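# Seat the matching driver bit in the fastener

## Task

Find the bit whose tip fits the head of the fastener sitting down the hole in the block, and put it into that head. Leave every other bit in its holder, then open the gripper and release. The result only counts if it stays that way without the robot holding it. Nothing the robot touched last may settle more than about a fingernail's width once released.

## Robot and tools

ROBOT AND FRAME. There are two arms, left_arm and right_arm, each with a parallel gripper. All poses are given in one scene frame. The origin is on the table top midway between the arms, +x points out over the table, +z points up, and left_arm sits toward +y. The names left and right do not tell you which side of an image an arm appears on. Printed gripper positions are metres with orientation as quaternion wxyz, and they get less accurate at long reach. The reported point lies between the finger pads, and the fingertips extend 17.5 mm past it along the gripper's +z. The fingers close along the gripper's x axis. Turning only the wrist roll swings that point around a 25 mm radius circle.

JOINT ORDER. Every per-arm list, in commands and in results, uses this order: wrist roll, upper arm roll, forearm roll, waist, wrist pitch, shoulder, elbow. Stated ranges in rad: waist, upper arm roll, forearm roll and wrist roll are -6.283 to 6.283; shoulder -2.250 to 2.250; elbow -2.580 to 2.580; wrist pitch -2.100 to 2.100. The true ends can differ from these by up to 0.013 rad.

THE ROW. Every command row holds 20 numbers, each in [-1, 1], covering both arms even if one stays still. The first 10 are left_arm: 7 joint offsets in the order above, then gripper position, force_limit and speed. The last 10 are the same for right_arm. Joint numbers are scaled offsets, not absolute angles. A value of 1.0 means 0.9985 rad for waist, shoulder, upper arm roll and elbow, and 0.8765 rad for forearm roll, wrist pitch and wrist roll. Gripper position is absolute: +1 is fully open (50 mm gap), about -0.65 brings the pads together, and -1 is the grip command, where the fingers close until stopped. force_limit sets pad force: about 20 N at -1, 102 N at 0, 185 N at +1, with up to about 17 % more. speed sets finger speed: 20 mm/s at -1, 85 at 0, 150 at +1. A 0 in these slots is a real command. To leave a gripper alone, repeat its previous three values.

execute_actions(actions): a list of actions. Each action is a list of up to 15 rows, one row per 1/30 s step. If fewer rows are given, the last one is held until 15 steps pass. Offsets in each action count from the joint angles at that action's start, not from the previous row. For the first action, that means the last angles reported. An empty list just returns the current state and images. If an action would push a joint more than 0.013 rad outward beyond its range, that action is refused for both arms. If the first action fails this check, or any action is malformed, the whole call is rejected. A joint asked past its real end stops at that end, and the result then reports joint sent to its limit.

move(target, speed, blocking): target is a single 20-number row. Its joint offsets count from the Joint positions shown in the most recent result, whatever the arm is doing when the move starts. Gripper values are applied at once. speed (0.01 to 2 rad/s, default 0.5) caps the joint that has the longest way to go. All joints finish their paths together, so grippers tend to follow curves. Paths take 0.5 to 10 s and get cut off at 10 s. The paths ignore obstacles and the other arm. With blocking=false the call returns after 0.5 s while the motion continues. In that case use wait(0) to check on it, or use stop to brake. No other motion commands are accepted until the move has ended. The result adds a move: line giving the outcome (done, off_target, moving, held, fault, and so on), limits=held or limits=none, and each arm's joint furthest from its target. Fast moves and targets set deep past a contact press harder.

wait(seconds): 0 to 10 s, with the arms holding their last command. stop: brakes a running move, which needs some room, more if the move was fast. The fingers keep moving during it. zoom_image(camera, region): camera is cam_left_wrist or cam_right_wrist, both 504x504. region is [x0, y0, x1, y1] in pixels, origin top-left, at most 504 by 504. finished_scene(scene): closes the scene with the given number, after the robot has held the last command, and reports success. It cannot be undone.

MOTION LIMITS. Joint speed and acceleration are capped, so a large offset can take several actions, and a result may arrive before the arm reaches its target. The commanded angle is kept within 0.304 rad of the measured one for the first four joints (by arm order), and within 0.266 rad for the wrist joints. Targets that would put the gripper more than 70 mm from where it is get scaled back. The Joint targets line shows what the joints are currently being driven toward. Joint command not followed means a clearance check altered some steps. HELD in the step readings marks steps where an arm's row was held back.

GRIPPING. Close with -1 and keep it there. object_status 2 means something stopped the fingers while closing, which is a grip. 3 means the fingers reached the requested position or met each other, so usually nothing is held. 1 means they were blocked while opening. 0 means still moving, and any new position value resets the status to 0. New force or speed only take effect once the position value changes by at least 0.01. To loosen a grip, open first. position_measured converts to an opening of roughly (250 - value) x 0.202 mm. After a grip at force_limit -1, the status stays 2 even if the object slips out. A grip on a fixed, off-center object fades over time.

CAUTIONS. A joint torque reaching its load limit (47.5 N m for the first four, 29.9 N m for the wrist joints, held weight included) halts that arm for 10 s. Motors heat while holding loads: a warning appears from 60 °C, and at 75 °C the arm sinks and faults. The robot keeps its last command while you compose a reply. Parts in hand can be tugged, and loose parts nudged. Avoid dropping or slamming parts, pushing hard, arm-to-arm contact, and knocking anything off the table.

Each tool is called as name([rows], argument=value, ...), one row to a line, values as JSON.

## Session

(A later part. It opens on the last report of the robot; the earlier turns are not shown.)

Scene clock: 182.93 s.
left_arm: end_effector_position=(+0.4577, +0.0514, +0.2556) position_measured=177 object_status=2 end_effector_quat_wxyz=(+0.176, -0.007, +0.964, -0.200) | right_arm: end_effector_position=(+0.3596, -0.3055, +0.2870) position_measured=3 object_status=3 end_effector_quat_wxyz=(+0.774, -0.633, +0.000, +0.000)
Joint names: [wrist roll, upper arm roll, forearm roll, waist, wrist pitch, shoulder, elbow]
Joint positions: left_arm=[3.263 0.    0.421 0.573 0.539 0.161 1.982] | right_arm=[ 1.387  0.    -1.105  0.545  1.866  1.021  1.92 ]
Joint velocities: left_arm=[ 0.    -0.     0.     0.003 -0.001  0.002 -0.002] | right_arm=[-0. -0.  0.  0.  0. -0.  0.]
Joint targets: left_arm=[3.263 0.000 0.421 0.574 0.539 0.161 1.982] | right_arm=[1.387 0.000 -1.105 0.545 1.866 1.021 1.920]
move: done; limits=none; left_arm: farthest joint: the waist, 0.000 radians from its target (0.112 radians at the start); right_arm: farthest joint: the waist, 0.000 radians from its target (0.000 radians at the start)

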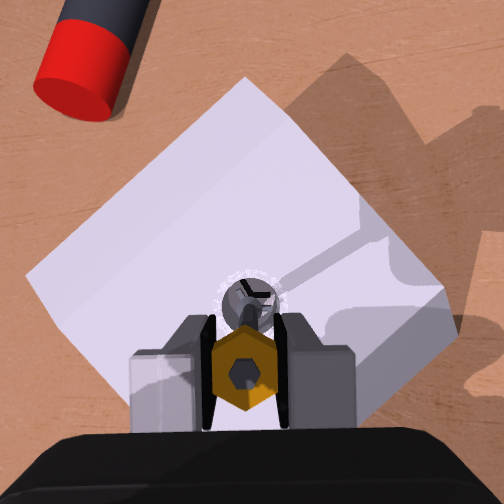

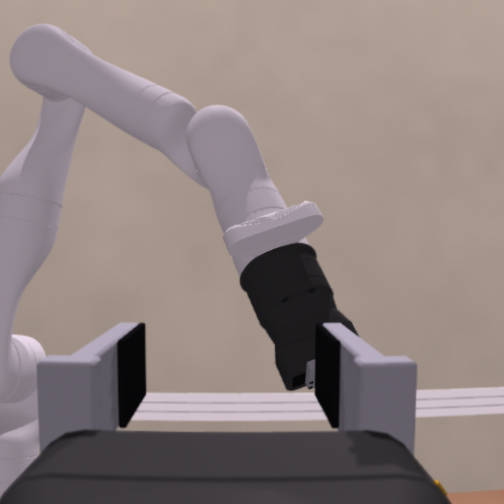

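move(target=[-0.0565, 0, 0.0647, 0.0225, -0.1037, 0.0805, 0.0116, -1, 0.2, -0.3, 0, 0, 0, 0, 0, 0, 0, 1, 0, 0], speed=0.2)

zoom_image(camera="cam_left_wrist", region=[215, 268, 287, 340])

Scene clock: 187.67 s.
left_arm: end_effector_position=(+0.4690, +0.0379, +0.2256) position_measured=177 object_status=2 end_effector_quat_wxyz=(+0.176, -0.007, +0.964, -0.200) | right_arm: end_effector_position=(+0.3596, -0.3055, +0.2870) position_measured=3 object_status=3 end_effector_quat_wxyz=(+0.774, -0.633, +0.000, +0.000)
Joint names: [wrist roll, upper arm roll, forearm roll, waist, wrist pitch, shoulder, elbow]
Joint positions: left_arm=[3.214 0.    0.478 0.596 0.448 0.241 1.994] | right_arm=[ 1.387  0.    -1.105  0.545  1.866  1.021  1.92 ]
Joint velocities: left_arm=[-0.    -0.     0.     0.001  0.001  0.003 -0.   ] | right_arm=[-0.     0.    -0.    -0.     0.001 -0.    -0.   ]
Joint targets: left_arm=[3.214 0.000 0.478 0.596 0.448 0.241 1.994] | right_arm=[1.387 0.000 -1.105 0.545 1.866 1.021 1.920]
move: done; limits=none; left_arm: farthest joint: the shoulder, 0.001 radians from its target (0.080 radians at the start); right_arm: farthest joint: the waist, 0.000 radians from its target (0.000 radians at the start)

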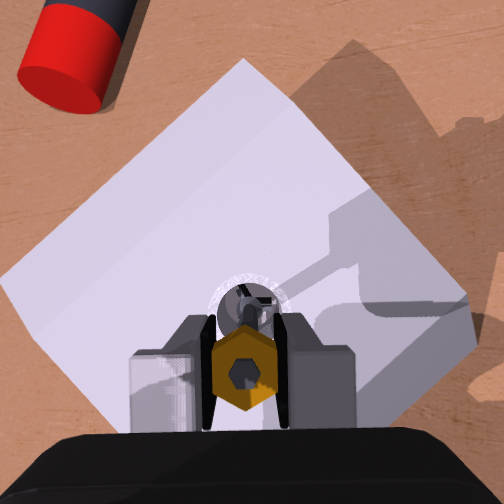

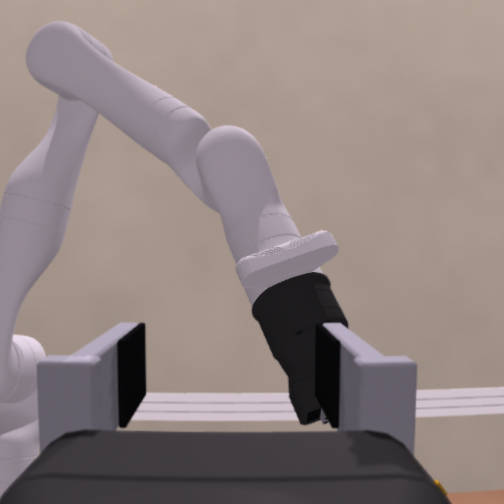

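Region (215, 268, 287, 340) of cam_left_wrist's 504x504 image, scaled by 7.000.

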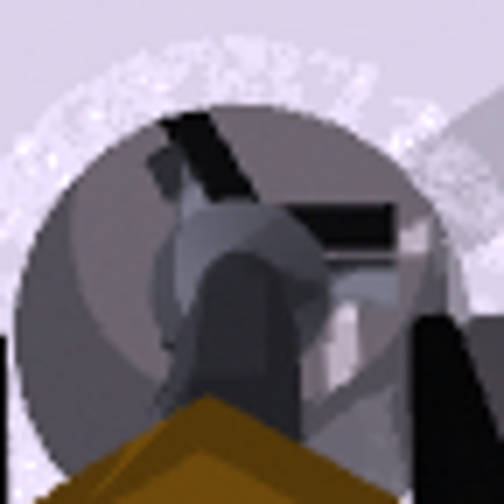

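move(target=[-0.0732, 0, 0.0791, 0.0161, -0.081, 0.0719, 0.0026, -1, 0.2, -0.3, 0, 0, 0, 0, 0, 0, 0, 1, 0, 0], speed=0.15)

wait(seconds=0.3)

zoom_image(camera="cam_left_wrist", region=[221, 278, 281, 338])

Scene clock: 191.63 s.
left_arm: end_effector_position=(+0.4789, +0.0269, +0.1997) position_measured=177 object_status=2 end_effector_quat_wxyz=(+0.176, -0.007, +0.964, -0.200) | right_arm: end_effector_position=(+0.3596, -0.3055, +0.2870) position_measured=3 object_status=3 end_effector_quat_wxyz=(+0.774, -0.633, +0.000, +0.000)
Joint names: [wrist roll, upper arm roll, forearm roll, waist, wrist pitch, shoulder, elbow]
Joint positions: left_arm=[3.149 0.    0.547 0.612 0.377 0.312 1.996] | right_arm=[ 1.387  0.    -1.105  0.545  1.866  1.021  1.92 ]
Joint velocities: left_arm=[ 0.001  0.    -0.     0.001  0.     0.003  0.001] | right_arm=[-0.     0.    -0.001 -0.    -0.     0.    -0.   ]
Joint targets: left_arm=[3.149 0.000 0.547 0.612 0.377 0.313 1.996] | right_arm=[1.387 0.000 -1.105 0.545 1.866 1.021 1.920]
move: done; limits=none; left_arm: farthest joint: the shoulder, 0.001 radians from its target (0.072 radians at the start); right_arm: farthest joint: the waist, 0.000 radians from its target (0.000 radians at the start)

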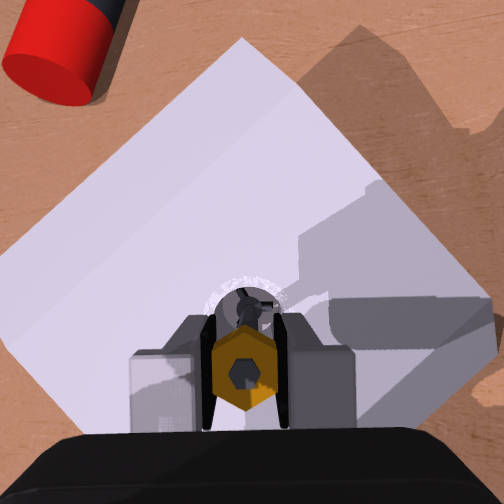

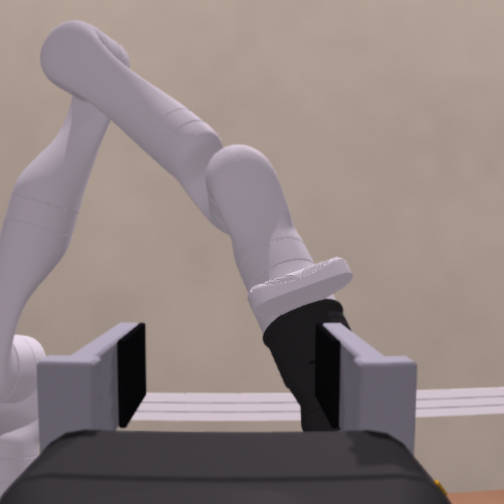

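Scene clock: 191.93 s.
left_arm: end_effector_position=(+0.4788, +0.0269, +0.1995) position_measured=177 object_status=2 end_effector_quat_wxyz=(+0.176, -0.007, +0.964, -0.200) | right_arm: end_effector_position=(+0.3596, -0.3055, +0.2870) position_measured=3 object_status=3 end_effector_quat_wxyz=(+0.774, -0.633, +0.000, +0.000)
Joint names: [wrist roll, upper arm roll, forearm roll, waist, wrist pitch, shoulder, elbow]
Joint positions: left_arm=[3.149 0.    0.547 0.612 0.377 0.313 1.996] | right_arm=[ 1.387  0.    -1.105  0.545  1.866  1.021  1.92 ]
Joint velocities: left_arm=[-0. -0. -0. -0.  0. -0.  0.] | right_arm=[ 0.    -0.     0.001  0.     0.     0.    -0.001]
Joint targets: left_arm=[3.149 0.000 0.547 0.612 0.377 0.313 1.996] | right_arm=[1.387 0.000 -1.105 0.545 1.866 1.021 1.920]
wait: 0.30 s; at rest by 0.17 s

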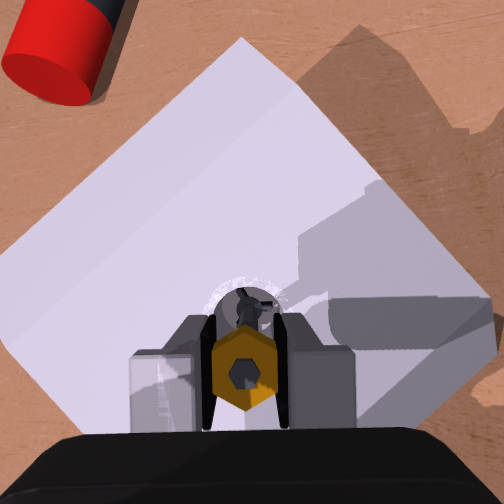

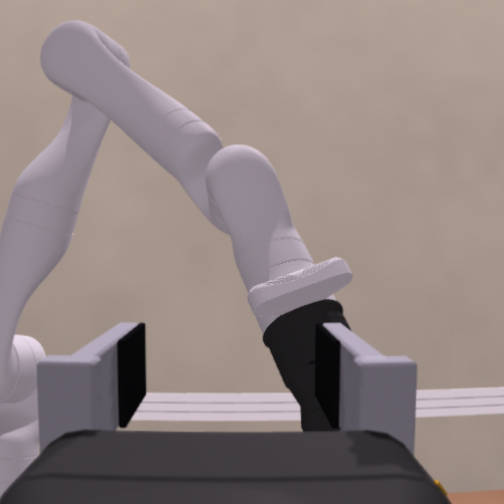

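Region (221, 278, 281, 338) of cam_left_wrist's 504x504 image, scaled by 8.400.

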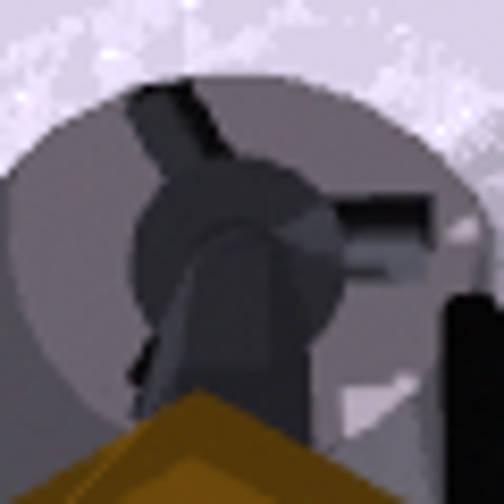

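move(target=[-0.0293, 0, 0.0312, 0.0049, -0.0248, 0.0246, -0.0012, -1, 0.2, -0.3, 0, 0, 0, 0, 0, 0, 0, 1, 0, 0], speed=0.07)

wait(seconds=0.2)

zoom_image(camera="cam_left_wrist", region=[221, 278, 281, 338])

Scene clock: 193.93 s.
left_arm: end_effector_position=(+0.4823, +0.0232, +0.1909) position_measured=177 object_status=2 end_effector_quat_wxyz=(+0.176, -0.007, +0.964, -0.200) | right_arm: end_effector_position=(+0.3596, -0.3055, +0.2870) position_measured=3 object_status=3 end_effector_quat_wxyz=(+0.774, -0.633, +0.000, +0.000)
Joint names: [wrist roll, upper arm roll, forearm roll, waist, wrist pitch, shoulder, elbow]
Joint positions: left_arm=[3.124 0.    0.574 0.617 0.355 0.337 1.995] | right_arm=[ 1.387  0.    -1.105  0.545  1.866  1.021  1.92 ]
Joint velocities: left_arm=[-0.    -0.001 -0.     0.001  0.     0.001  0.   ] | right_arm=[ 0.001 -0.001 -0.     0.    -0.    -0.    -0.   ]
Joint targets: left_arm=[3.124 0.000 0.574 0.617 0.355 0.337 1.995] | right_arm=[1.387 0.000 -1.105 0.545 1.866 1.021 1.920]
move: done; limits=none; left_arm: farthest joint: the shoulder, 0.001 radians from its target (0.025 radians at the start); right_arm: farthest joint: the waist, 0.000 radians from its target (0.000 radians at the start)

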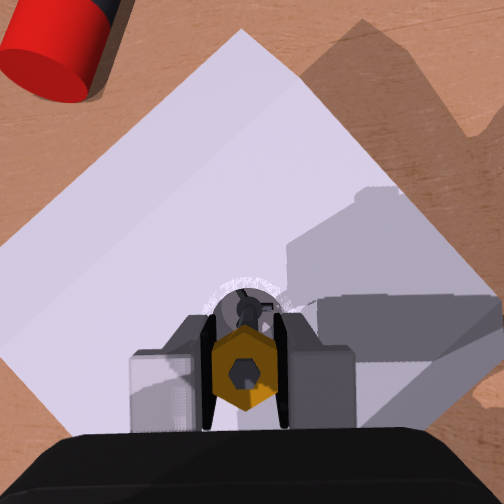

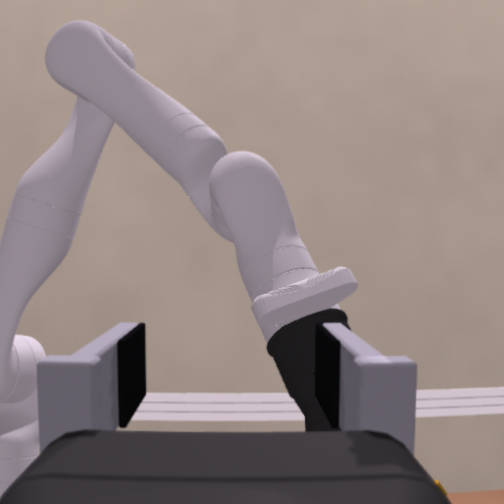

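Scene clock: 194.13 s.
left_arm: end_effector_position=(+0.4823, +0.0232, +0.1908) position_measured=177 object_status=2 end_effector_quat_wxyz=(+0.176, -0.007, +0.964, -0.200) | right_arm: end_effector_position=(+0.3596, -0.3055, +0.2870) position_measured=3 object_status=3 end_effector_quat_wxyz=(+0.774, -0.633, +0.000, +0.000)
Joint names: [wrist roll, upper arm roll, forearm roll, waist, wrist pitch, shoulder, elbow]
Joint positions: left_arm=[3.124 0.    0.574 0.617 0.355 0.337 1.995] | right_arm=[ 1.387  0.    -1.105  0.545  1.866  1.021  1.92 ]
Joint velocities: left_arm=[-0.001 -0.    -0.    -0.    -0.    -0.001 -0.   ] | right_arm=[ 0.001  0.    -0.002  0.    -0.    -0.     0.   ]
Joint targets: left_arm=[3.124 0.000 0.574 0.617 0.355 0.337 1.995] | right_arm=[1.387 0.000 -1.105 0.545 1.866 1.021 1.920]
wait: 0.20 s; at rest by 0.17 s

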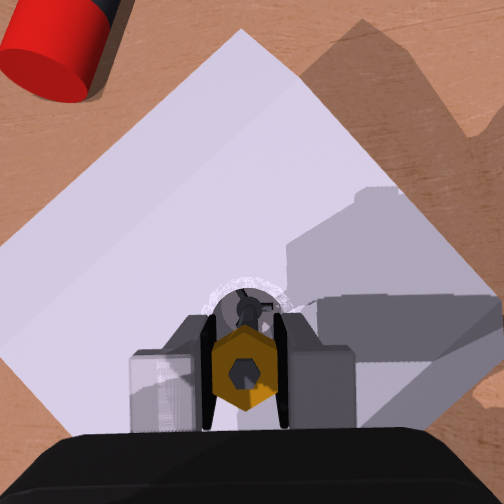

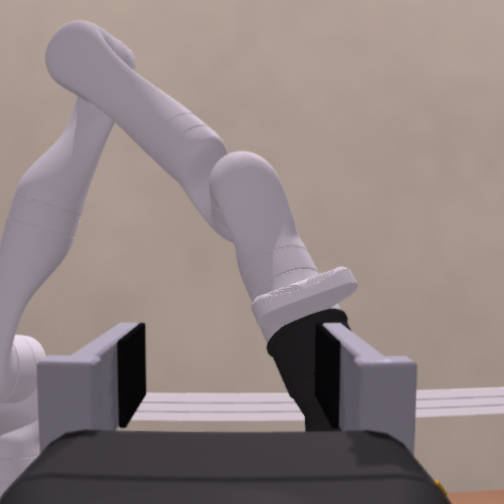

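Region (221, 278, 281, 338) of cam_left_wrist's 504x504 image, scaled by 8.400.

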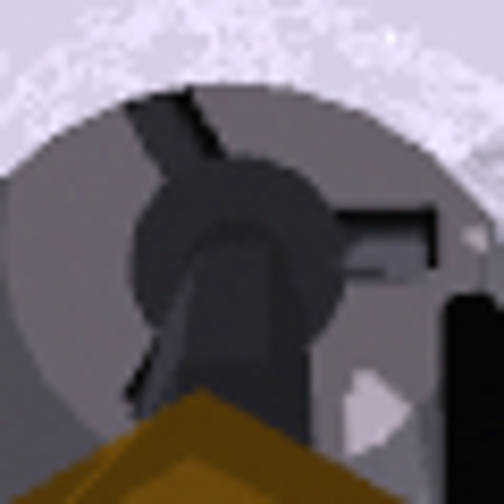

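execute_actions(actions=[])

Scene clock: 196.67 s.
left_arm: end_effector_position=(+0.4823, +0.0232, +0.1908) position_measured=177 object_status=2 end_effector_quat_wxyz=(+0.176, -0.007, +0.964, -0.200) | right_arm: end_effector_position=(+0.3596, -0.3055, +0.2870) position_measured=3 object_status=3 end_effector_quat_wxyz=(+0.774, -0.633, +0.000, +0.000)
Joint names: [wrist roll, upper arm roll, forearm roll, waist, wrist pitch, shoulder, elbow]
Joint positions: left_arm=[3.124 0.    0.574 0.617 0.355 0.337 1.995] | right_arm=[ 1.387  0.    -1.105  0.545  1.866  1.021  1.92 ]
Joint velocities: left_arm=[ 0.     0.     0.001  0.    -0.     0.001 -0.   ] | right_arm=[-0.001 -0.     0.     0.    -0.     0.    -0.   ]
Joint targets: left_arm=[3.124 0.000 0.574 0.617 0.355 0.337 1.995] | right_arm=[1.387 0.000 -1.105 0.545 1.866 1.021 1.920]

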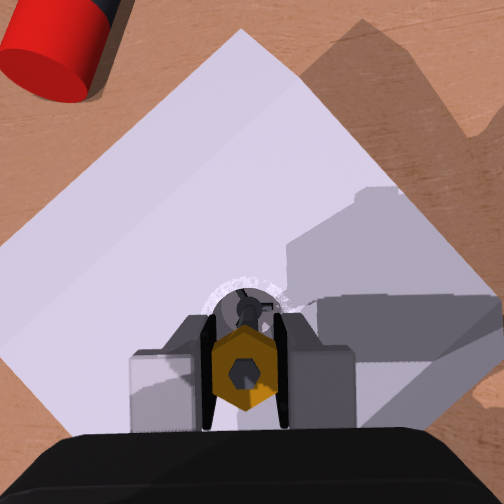

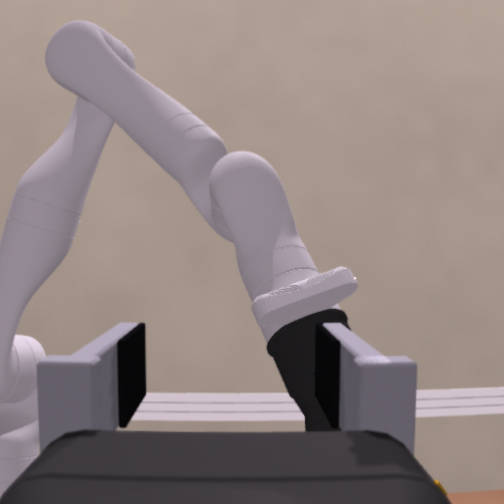

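move(target=[-0.01512,0,0.01642,0.00284,-0.01248,0.0122,-0.00048,-1,0.2,-0.3,0,0,0,0,0,0,0,1,0,0], speed=0.02)

zoom_image(camera="cam_left_wrist", region=[221, 278, 281, 338])

Scene clock: 198.27 s.
left_arm: end_effector_position=(+0.4838, +0.0214, +0.1864) position_measured=177 object_status=2 end_effector_quat_wxyz=(+0.176, -0.007, +0.964, -0.200) | right_arm: end_effector_position=(+0.3596, -0.3055, +0.2870) position_measured=3 object_status=3 end_effector_quat_wxyz=(+0.774, -0.633, +0.000, +0.000)
Joint names: [wrist roll, upper arm roll, forearm roll, waist, wrist pitch, shoulder, elbow]
Joint positions: left_arm=[3.11  0.    0.589 0.619 0.344 0.349 1.994] | right_arm=[ 1.387  0.    -1.105  0.545  1.866  1.021  1.92 ]
Joint velocities: left_arm=[ 0.001 -0.    -0.     0.    -0.     0.001 -0.   ] | right_arm=[-0.     0.     0.001  0.    -0.     0.     0.   ]
Joint targets: left_arm=[3.110 0.000 0.589 0.619 0.344 0.349 1.995] | right_arm=[1.387 0.000 -1.105 0.545 1.866 1.021 1.920]
move: done; limits=none; left_arm: farthest joint: the waist, 0.000 radians from its target (0.003 radians at the start); right_arm: farthest joint: the waist, 0.000 radians from its target (0.000 radians at the start)

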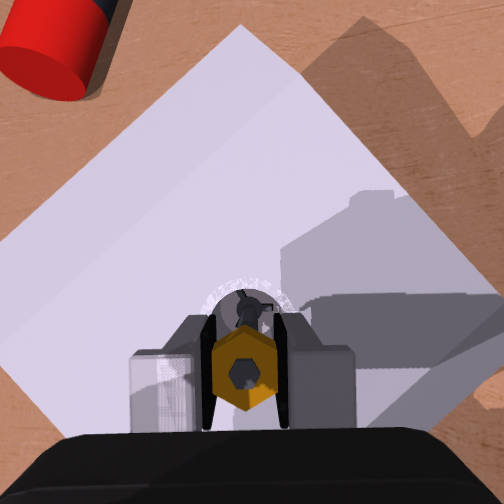

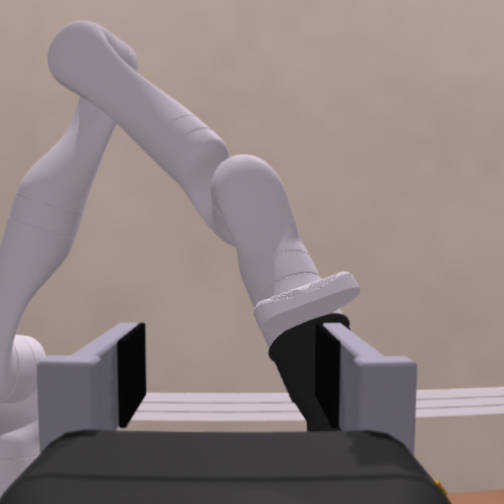

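Region (221, 278, 281, 338) of cam_left_wrist's 504x504 image, scaled by 8.400.

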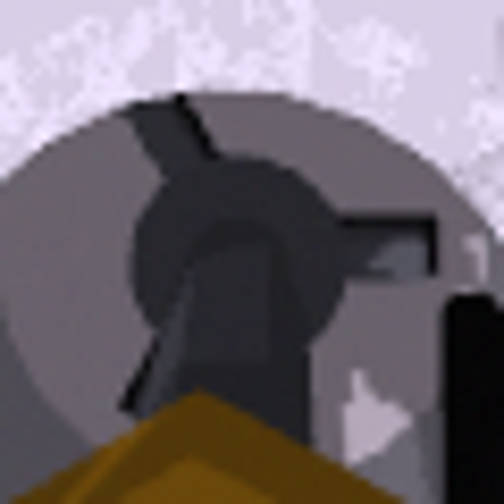

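move(target=[-0.01245,0,0.01331,0.0021,-0.00945,0.0099,-0.0009,-1,0.2,-0.3,0,0,0,0,0,0,0,1,0,0], speed=0.015)

zoom_image(camera="cam_left_wrist", region=[221, 278, 281, 338])

Scene clock: 199.83 s.
left_arm: end_effector_position=(+0.4851, +0.0199, +0.1830) position_measured=177 object_status=2 end_effector_quat_wxyz=(+0.176, -0.007, +0.964, -0.200) | right_arm: end_effector_position=(+0.3596, -0.3055, +0.2870) position_measured=3 object_status=3 end_effector_quat_wxyz=(+0.774, -0.633, +0.000, +0.000)
Joint names: [wrist roll, upper arm roll, forearm roll, waist, wrist pitch, shoulder, elbow]
Joint positions: left_arm=[3.1   0.    0.6   0.622 0.336 0.359 1.994] | right_arm=[ 1.387  0.    -1.105  0.545  1.866  1.021  1.92 ]
Joint velocities: left_arm=[-0.001  0.     0.     0.     0.001  0.     0.001] | right_arm=[-0.001  0.     0.001 -0.     0.    -0.     0.   ]
Joint targets: left_arm=[3.100 0.000 0.600 0.622 0.336 0.359 1.994] | right_arm=[1.387 0.000 -1.105 0.545 1.866 1.021 1.920]
move: done; limits=none; left_arm: farthest joint: the waist, 0.000 radians from its target (0.002 radians at the start); right_arm: farthest joint: the waist, 0.000 radians from its target (0.000 radians at the start)

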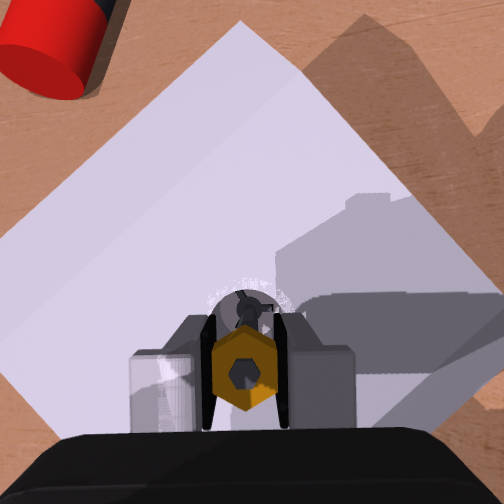

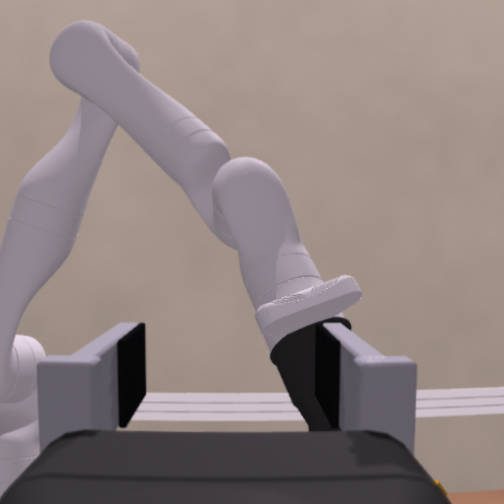

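Region (221, 278, 281, 338) of cam_left_wrist's 504x504 image, scaled by 8.400.

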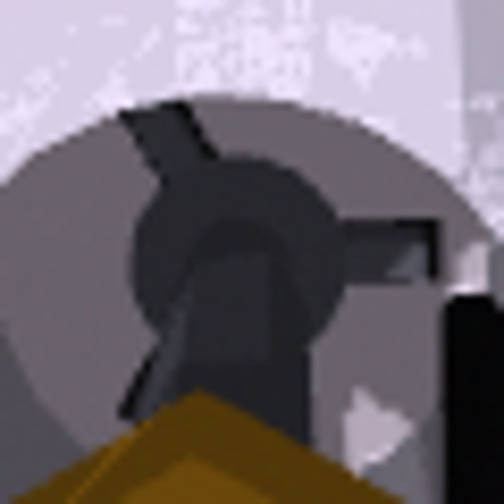

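move(target=[-0.01285,0,0.01371,0.002,-0.00925,0.0100,-0.0011,-1,0.2,-0.3,0,0,0,0,0,0,0,1,0,0], speed=0.015)

zoom_image(camera="cam_left_wrist", region=[221, 278, 281, 338])

Scene clock: 201.37 s.
left_arm: end_effector_position=(+0.4865, +0.0184, +0.1795) position_measured=177 object_status=2 end_effector_quat_wxyz=(+0.176, -0.007, +0.964, -0.199) | right_arm: end_effector_position=(+0.3596, -0.3055, +0.2870) position_measured=3 object_status=3 end_effector_quat_wxyz=(+0.774, -0.633, +0.000, +0.000)
Joint names: [wrist roll, upper arm roll, forearm roll, waist, wrist pitch, shoulder, elbow]
Joint positions: left_arm=[3.088 0.    0.612 0.623 0.328 0.369 1.992] | right_arm=[ 1.387  0.    -1.105  0.545  1.866  1.021  1.92 ]
Joint velocities: left_arm=[-0.001 -0.    -0.    -0.001  0.     0.002  0.002] | right_arm=[-0.001 -0.001 -0.    -0.     0.001 -0.    -0.   ]
Joint targets: left_arm=[3.088 0.000 0.612 0.624 0.328 0.369 1.992] | right_arm=[1.387 0.000 -1.105 0.545 1.866 1.021 1.920]
move: done; limits=none; left_arm: farthest joint: the waist, 0.000 radians from its target (0.002 radians at the start); right_arm: farthest joint: the waist, 0.000 radians from its target (0.000 radians at the start)

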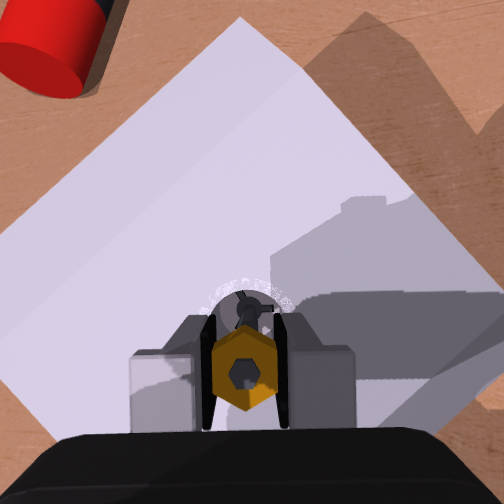

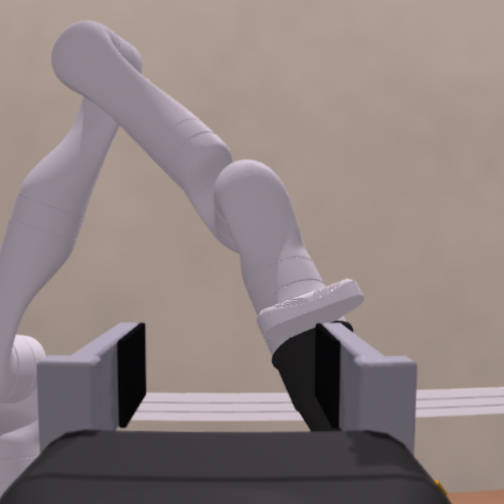

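Region (221, 278, 281, 338) of cam_left_wrist's 504x504 image, scaled by 8.400.

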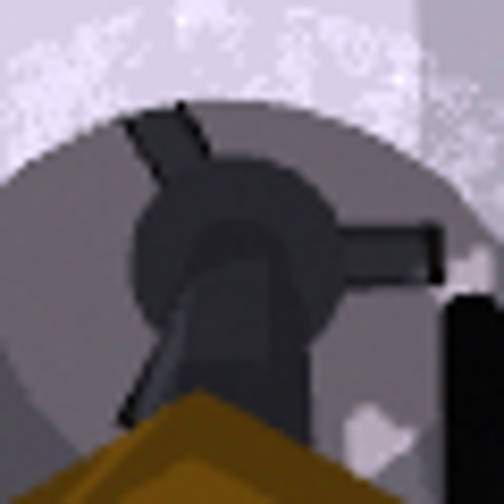

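move(target=[-0.00658,0,0.0070,0.001,-0.00455,0.0050,-0.0006,-1,0.2,-0.3,0,0,0,0,0,0,0,1,0,0], speed=0.01)

zoom_image(camera="cam_left_wrist", region=[221, 278, 281, 338])

Scene clock: 202.73 s.
left_arm: end_effector_position=(+0.4872, +0.0177, +0.1778) position_measured=177 object_status=2 end_effector_quat_wxyz=(+0.176, -0.007, +0.964, -0.199) | right_arm: end_effector_position=(+0.3596, -0.3055, +0.2870) position_measured=3 object_status=3 end_effector_quat_wxyz=(+0.774, -0.633, +0.000, +0.000)
Joint names: [wrist roll, upper arm roll, forearm roll, waist, wrist pitch, shoulder, elbow]
Joint positions: left_arm=[3.083 0.    0.619 0.624 0.324 0.374 1.992] | right_arm=[ 1.387  0.    -1.105  0.545  1.866  1.021  1.92 ]
Joint velocities: left_arm=[-0.001  0.    -0.     0.    -0.    -0.001 -0.001] | right_arm=[-0.     0.     0.001 -0.     0.     0.     0.001]
Joint targets: left_arm=[3.083 0.000 0.619 0.624 0.324 0.374 1.992] | right_arm=[1.387 0.000 -1.105 0.545 1.866 1.021 1.920]
move: done; limits=none; left_arm: farthest joint: the waist, 0.000 radians from its target (0.000 radians at the start); right_arm: farthest joint: the waist, 0.000 radians from its target (0.000 radians at the start)

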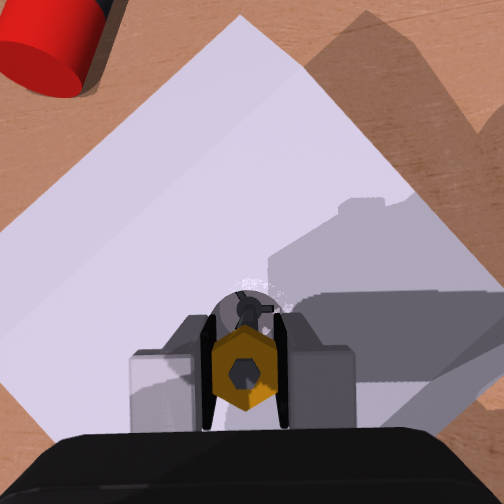

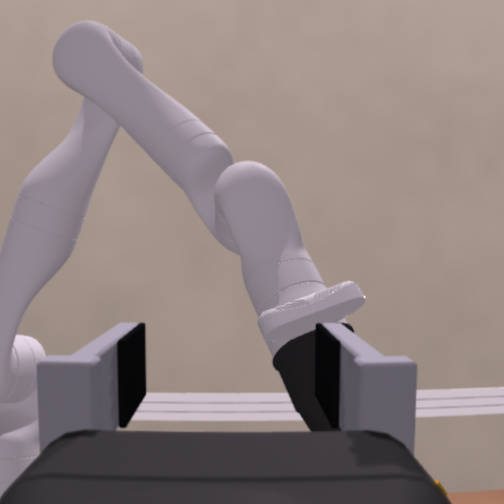

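Region (221, 278, 281, 338) of cam_left_wrist's 504x504 image, scaled by 8.400.

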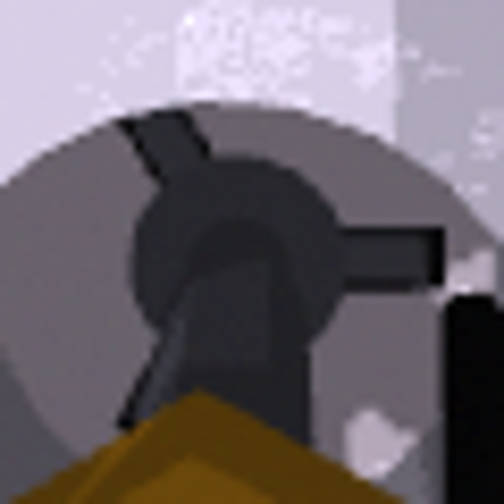

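move(target=[-0.0050,0,0.0053,0.0007,-0.0034,0.0038,-0.0005,-1,0.2,-0.3,0,0,0,0,0,0,0,1,0,0], speed=0.01)

zoom_image(camera="cam_left_wrist", region=[221, 278, 281, 338])

Scene clock: 203.93 s.
left_arm: end_effector_position=(+0.4877, +0.0172, +0.1765) position_measured=177 object_status=2 end_effector_quat_wxyz=(+0.176, -0.007, +0.964, -0.199) | right_arm: end_effector_position=(+0.3596, -0.3055, +0.2870) position_measured=3 object_status=3 end_effector_quat_wxyz=(+0.774, -0.633, +0.000, +0.000)
Joint names: [wrist roll, upper arm roll, forearm roll, waist, wrist pitch, shoulder, elbow]
Joint positions: left_arm=[3.078 0.    0.623 0.625 0.321 0.378 1.991] | right_arm=[ 1.387  0.    -1.105  0.545  1.866  1.021  1.92 ]
Joint velocities: left_arm=[-0.001 -0.    -0.    -0.     0.    -0.002 -0.   ] | right_arm=[-0.001  0.001  0.001  0.001 -0.     0.001  0.   ]
Joint targets: left_arm=[3.078 0.000 0.623 0.625 0.321 0.378 1.991] | right_arm=[1.387 0.000 -1.105 0.545 1.866 1.021 1.920]
move: done; limits=none; left_arm: farthest joint: the waist, 0.000 radians from its target (0.000 radians at the start); right_arm: farthest joint: the waist, 0.000 radians from its target (0.000 radians at the start)

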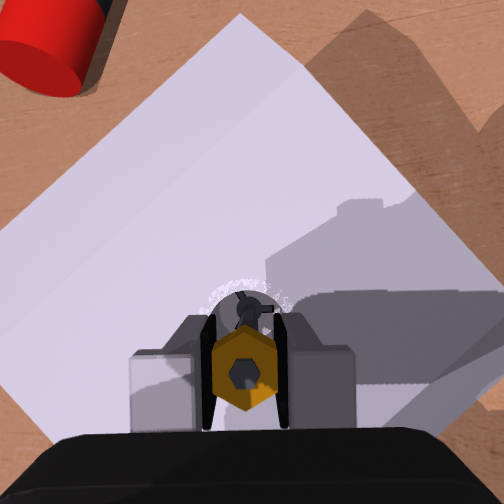

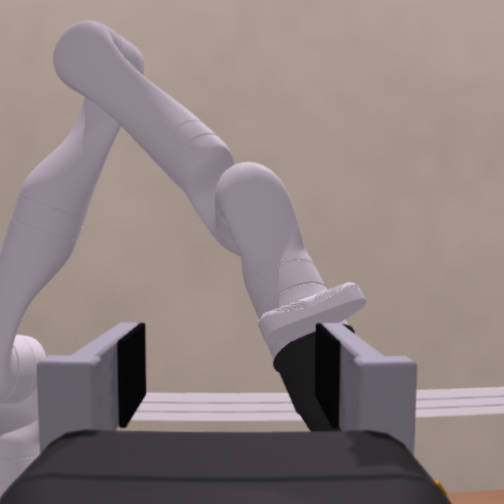

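Region (221, 278, 281, 338) of cam_left_wrist's 504x504 image, scaled by 8.400.

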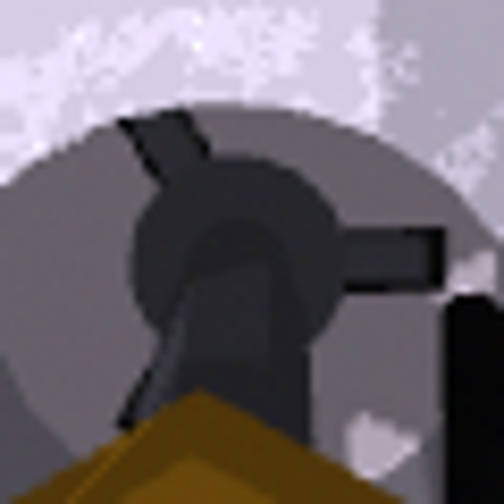

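move(target=[-0.0051,0,0.0054,0.0007,-0.0034,0.0038,-0.0005,-1,0.2,-0.3,0,0,0,0,0,0,0,1,0,0], speed=0.01)

zoom_image(camera="cam_left_wrist", region=[221, 278, 281, 338])

Scene clock: 205.03 s.
left_arm: end_effector_position=(+0.4880, +0.0167, +0.1762) position_measured=177 object_status=2 end_effector_quat_wxyz=(+0.177, -0.007, +0.964, -0.200) | right_arm: end_effector_position=(+0.3596, -0.3055, +0.2870) position_measured=3 object_status=3 end_effector_quat_wxyz=(+0.774, -0.633, +0.000, +0.000)
Joint names: [wrist roll, upper arm roll, forearm roll, waist, wrist pitch, shoulder, elbow]
Joint positions: left_arm=[3.074 0.    0.628 0.626 0.319 0.379 1.991] | right_arm=[ 1.387  0.    -1.105  0.545  1.866  1.021  1.92 ]
Joint velocities: left_arm=[ 0.    -0.    -0.    -0.     0.    -0.001  0.001] | right_arm=[ 0.001  0.    -0.001 -0.    -0.    -0.     0.   ]
Joint targets: left_arm=[3.074 0.000 0.628 0.626 0.318 0.382 1.991] | right_arm=[1.387 0.000 -1.105 0.545 1.866 1.021 1.920]
move: done; limits=none; left_arm: farthest joint: the shoulder, 0.003 radians from its target (0.004 radians at the start); right_arm: farthest joint: the waist, 0.000 radians from its target (0.000 radians at the start)

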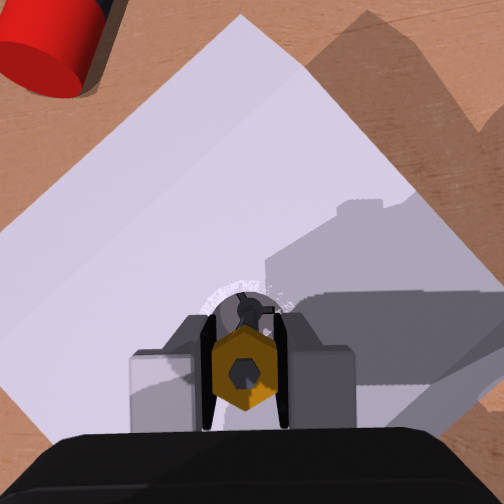

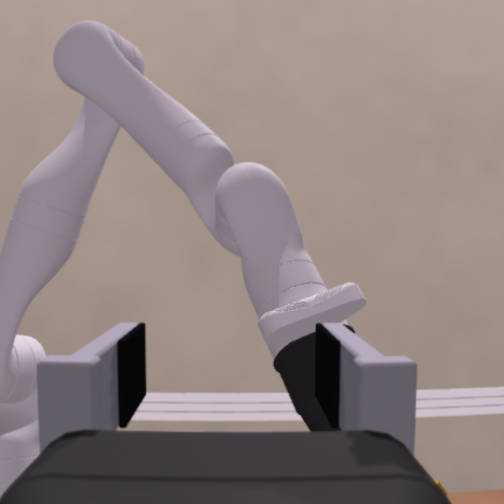

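Region (221, 278, 281, 338) of cam_left_wrist's 504x504 image, scaled by 8.400.

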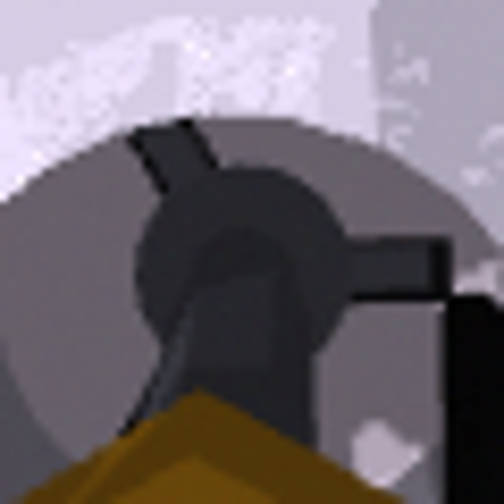

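move(target=[0.0034,0,-0.004,-0.0005,0.0014,0,0,1,0,-0.7,0,0,0,0,0,0,0,1,0,0], speed=0.02)

Scene clock: 207.50 s.
left_arm: end_effector_position=(+0.4878, +0.0172, +0.1759) position_measured=3 object_status=3 end_effector_quat_wxyz=(+0.176, -0.007, +0.964, -0.199) | right_arm: end_effector_position=(+0.3596, -0.3055, +0.2870) position_measured=3 object_status=3 end_effector_quat_wxyz=(+0.774, -0.633, +0.000, +0.000)
Joint names: [wrist roll, upper arm roll, forearm roll, waist, wrist pitch, shoulder, elbow]
Joint positions: left_arm=[3.077 0.    0.624 0.625 0.32  0.379 1.991] | right_arm=[ 1.387  0.    -1.105  0.545  1.866  1.021  1.92 ]
Joint velocities: left_arm=[ 0.001  0.     0.001 -0.    -0.001  0.001 -0.   ] | right_arm=[-0.001 -0.     0.001  0.     0.    -0.     0.   ]
Joint targets: left_arm=[3.077 0.000 0.624 0.625 0.320 0.379 1.991] | right_arm=[1.387 0.000 -1.105 0.545 1.866 1.021 1.920]
move: done; limits=none; left_arm: farthest joint: the waist, 0.000 radians from its target (0.000 radians at the start); right_arm: farthest joint: the waist, 0.000 radians from its target (0.000 radians at the start)

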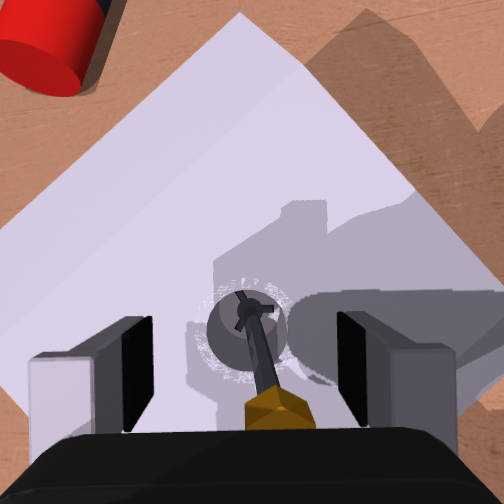

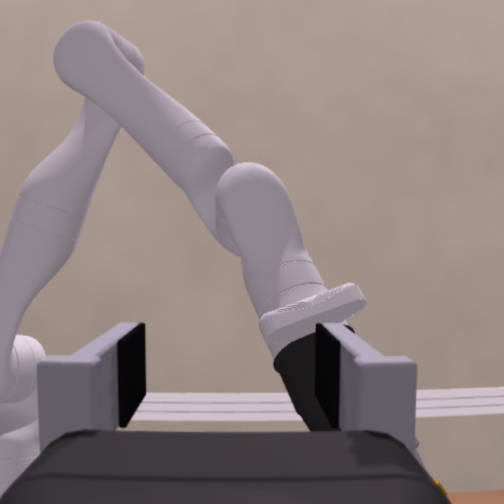

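zoom_image(camera="cam_left_wrist", region=[211, 278, 291, 358])

Region (211, 278, 291, 358) of cam_left_wrist's 504x504 image, scaled by 6.300.

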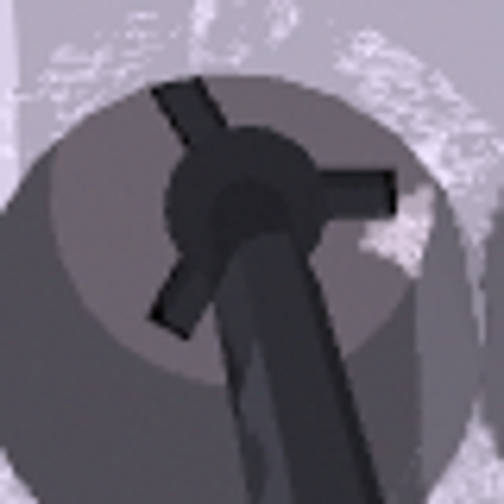

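move(target=[0.155,0,-0.168,-0.029,0.146,-0.137,0.003,1,0,-0.7,0,0,0,0,0,0,0,1,0,0], speed=0.25)

Scene clock: 211.80 s.
left_arm: end_effector_position=(+0.4683, +0.0379, +0.2243) position_measured=3 object_status=3 end_effector_quat_wxyz=(+0.175, -0.006, +0.964, -0.199) | right_arm: end_effector_position=(+0.3596, -0.3055, +0.2870) position_measured=3 object_status=3 end_effector_quat_wxyz=(+0.774, -0.633, +0.000, +0.000)
Joint names: [wrist roll, upper arm roll, forearm roll, waist, wrist pitch, shoulder, elbow]
Joint positions: left_arm=[3.212 0.    0.477 0.596 0.448 0.242 1.994] | right_arm=[ 1.387  0.    -1.105  0.545  1.866  1.021  1.92 ]
Joint velocities: left_arm=[ 0.001  0.     0.    -0.     0.001 -0.002  0.001] | right_arm=[-0.  0. -0.  0. -0. -0.  0.]
Joint targets: left_arm=[3.212 0.000 0.477 0.596 0.448 0.242 1.994] | right_arm=[1.387 0.000 -1.105 0.545 1.866 1.021 1.920]
move: done; limits=none; left_arm: farthest joint: the waist, 0.000 radians from its target (0.029 radians at the start); right_arm: farthest joint: the waist, 0.000 radians from its target (0.000 radians at the start)

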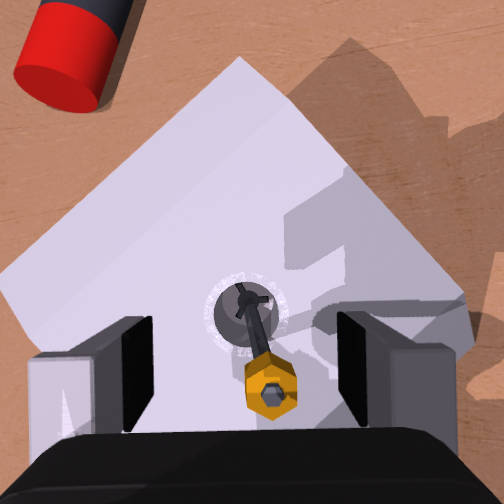

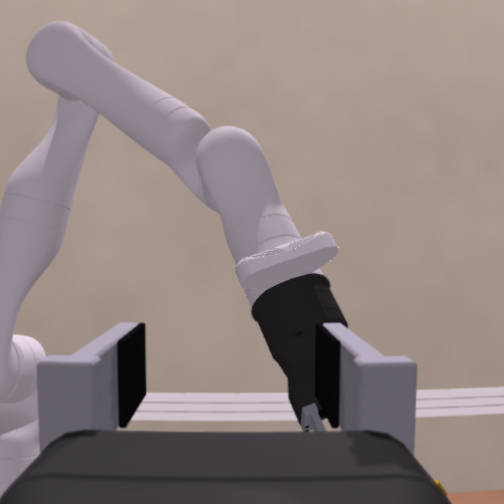

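finished_scene(scene=1)

The scene is finished: the task was done.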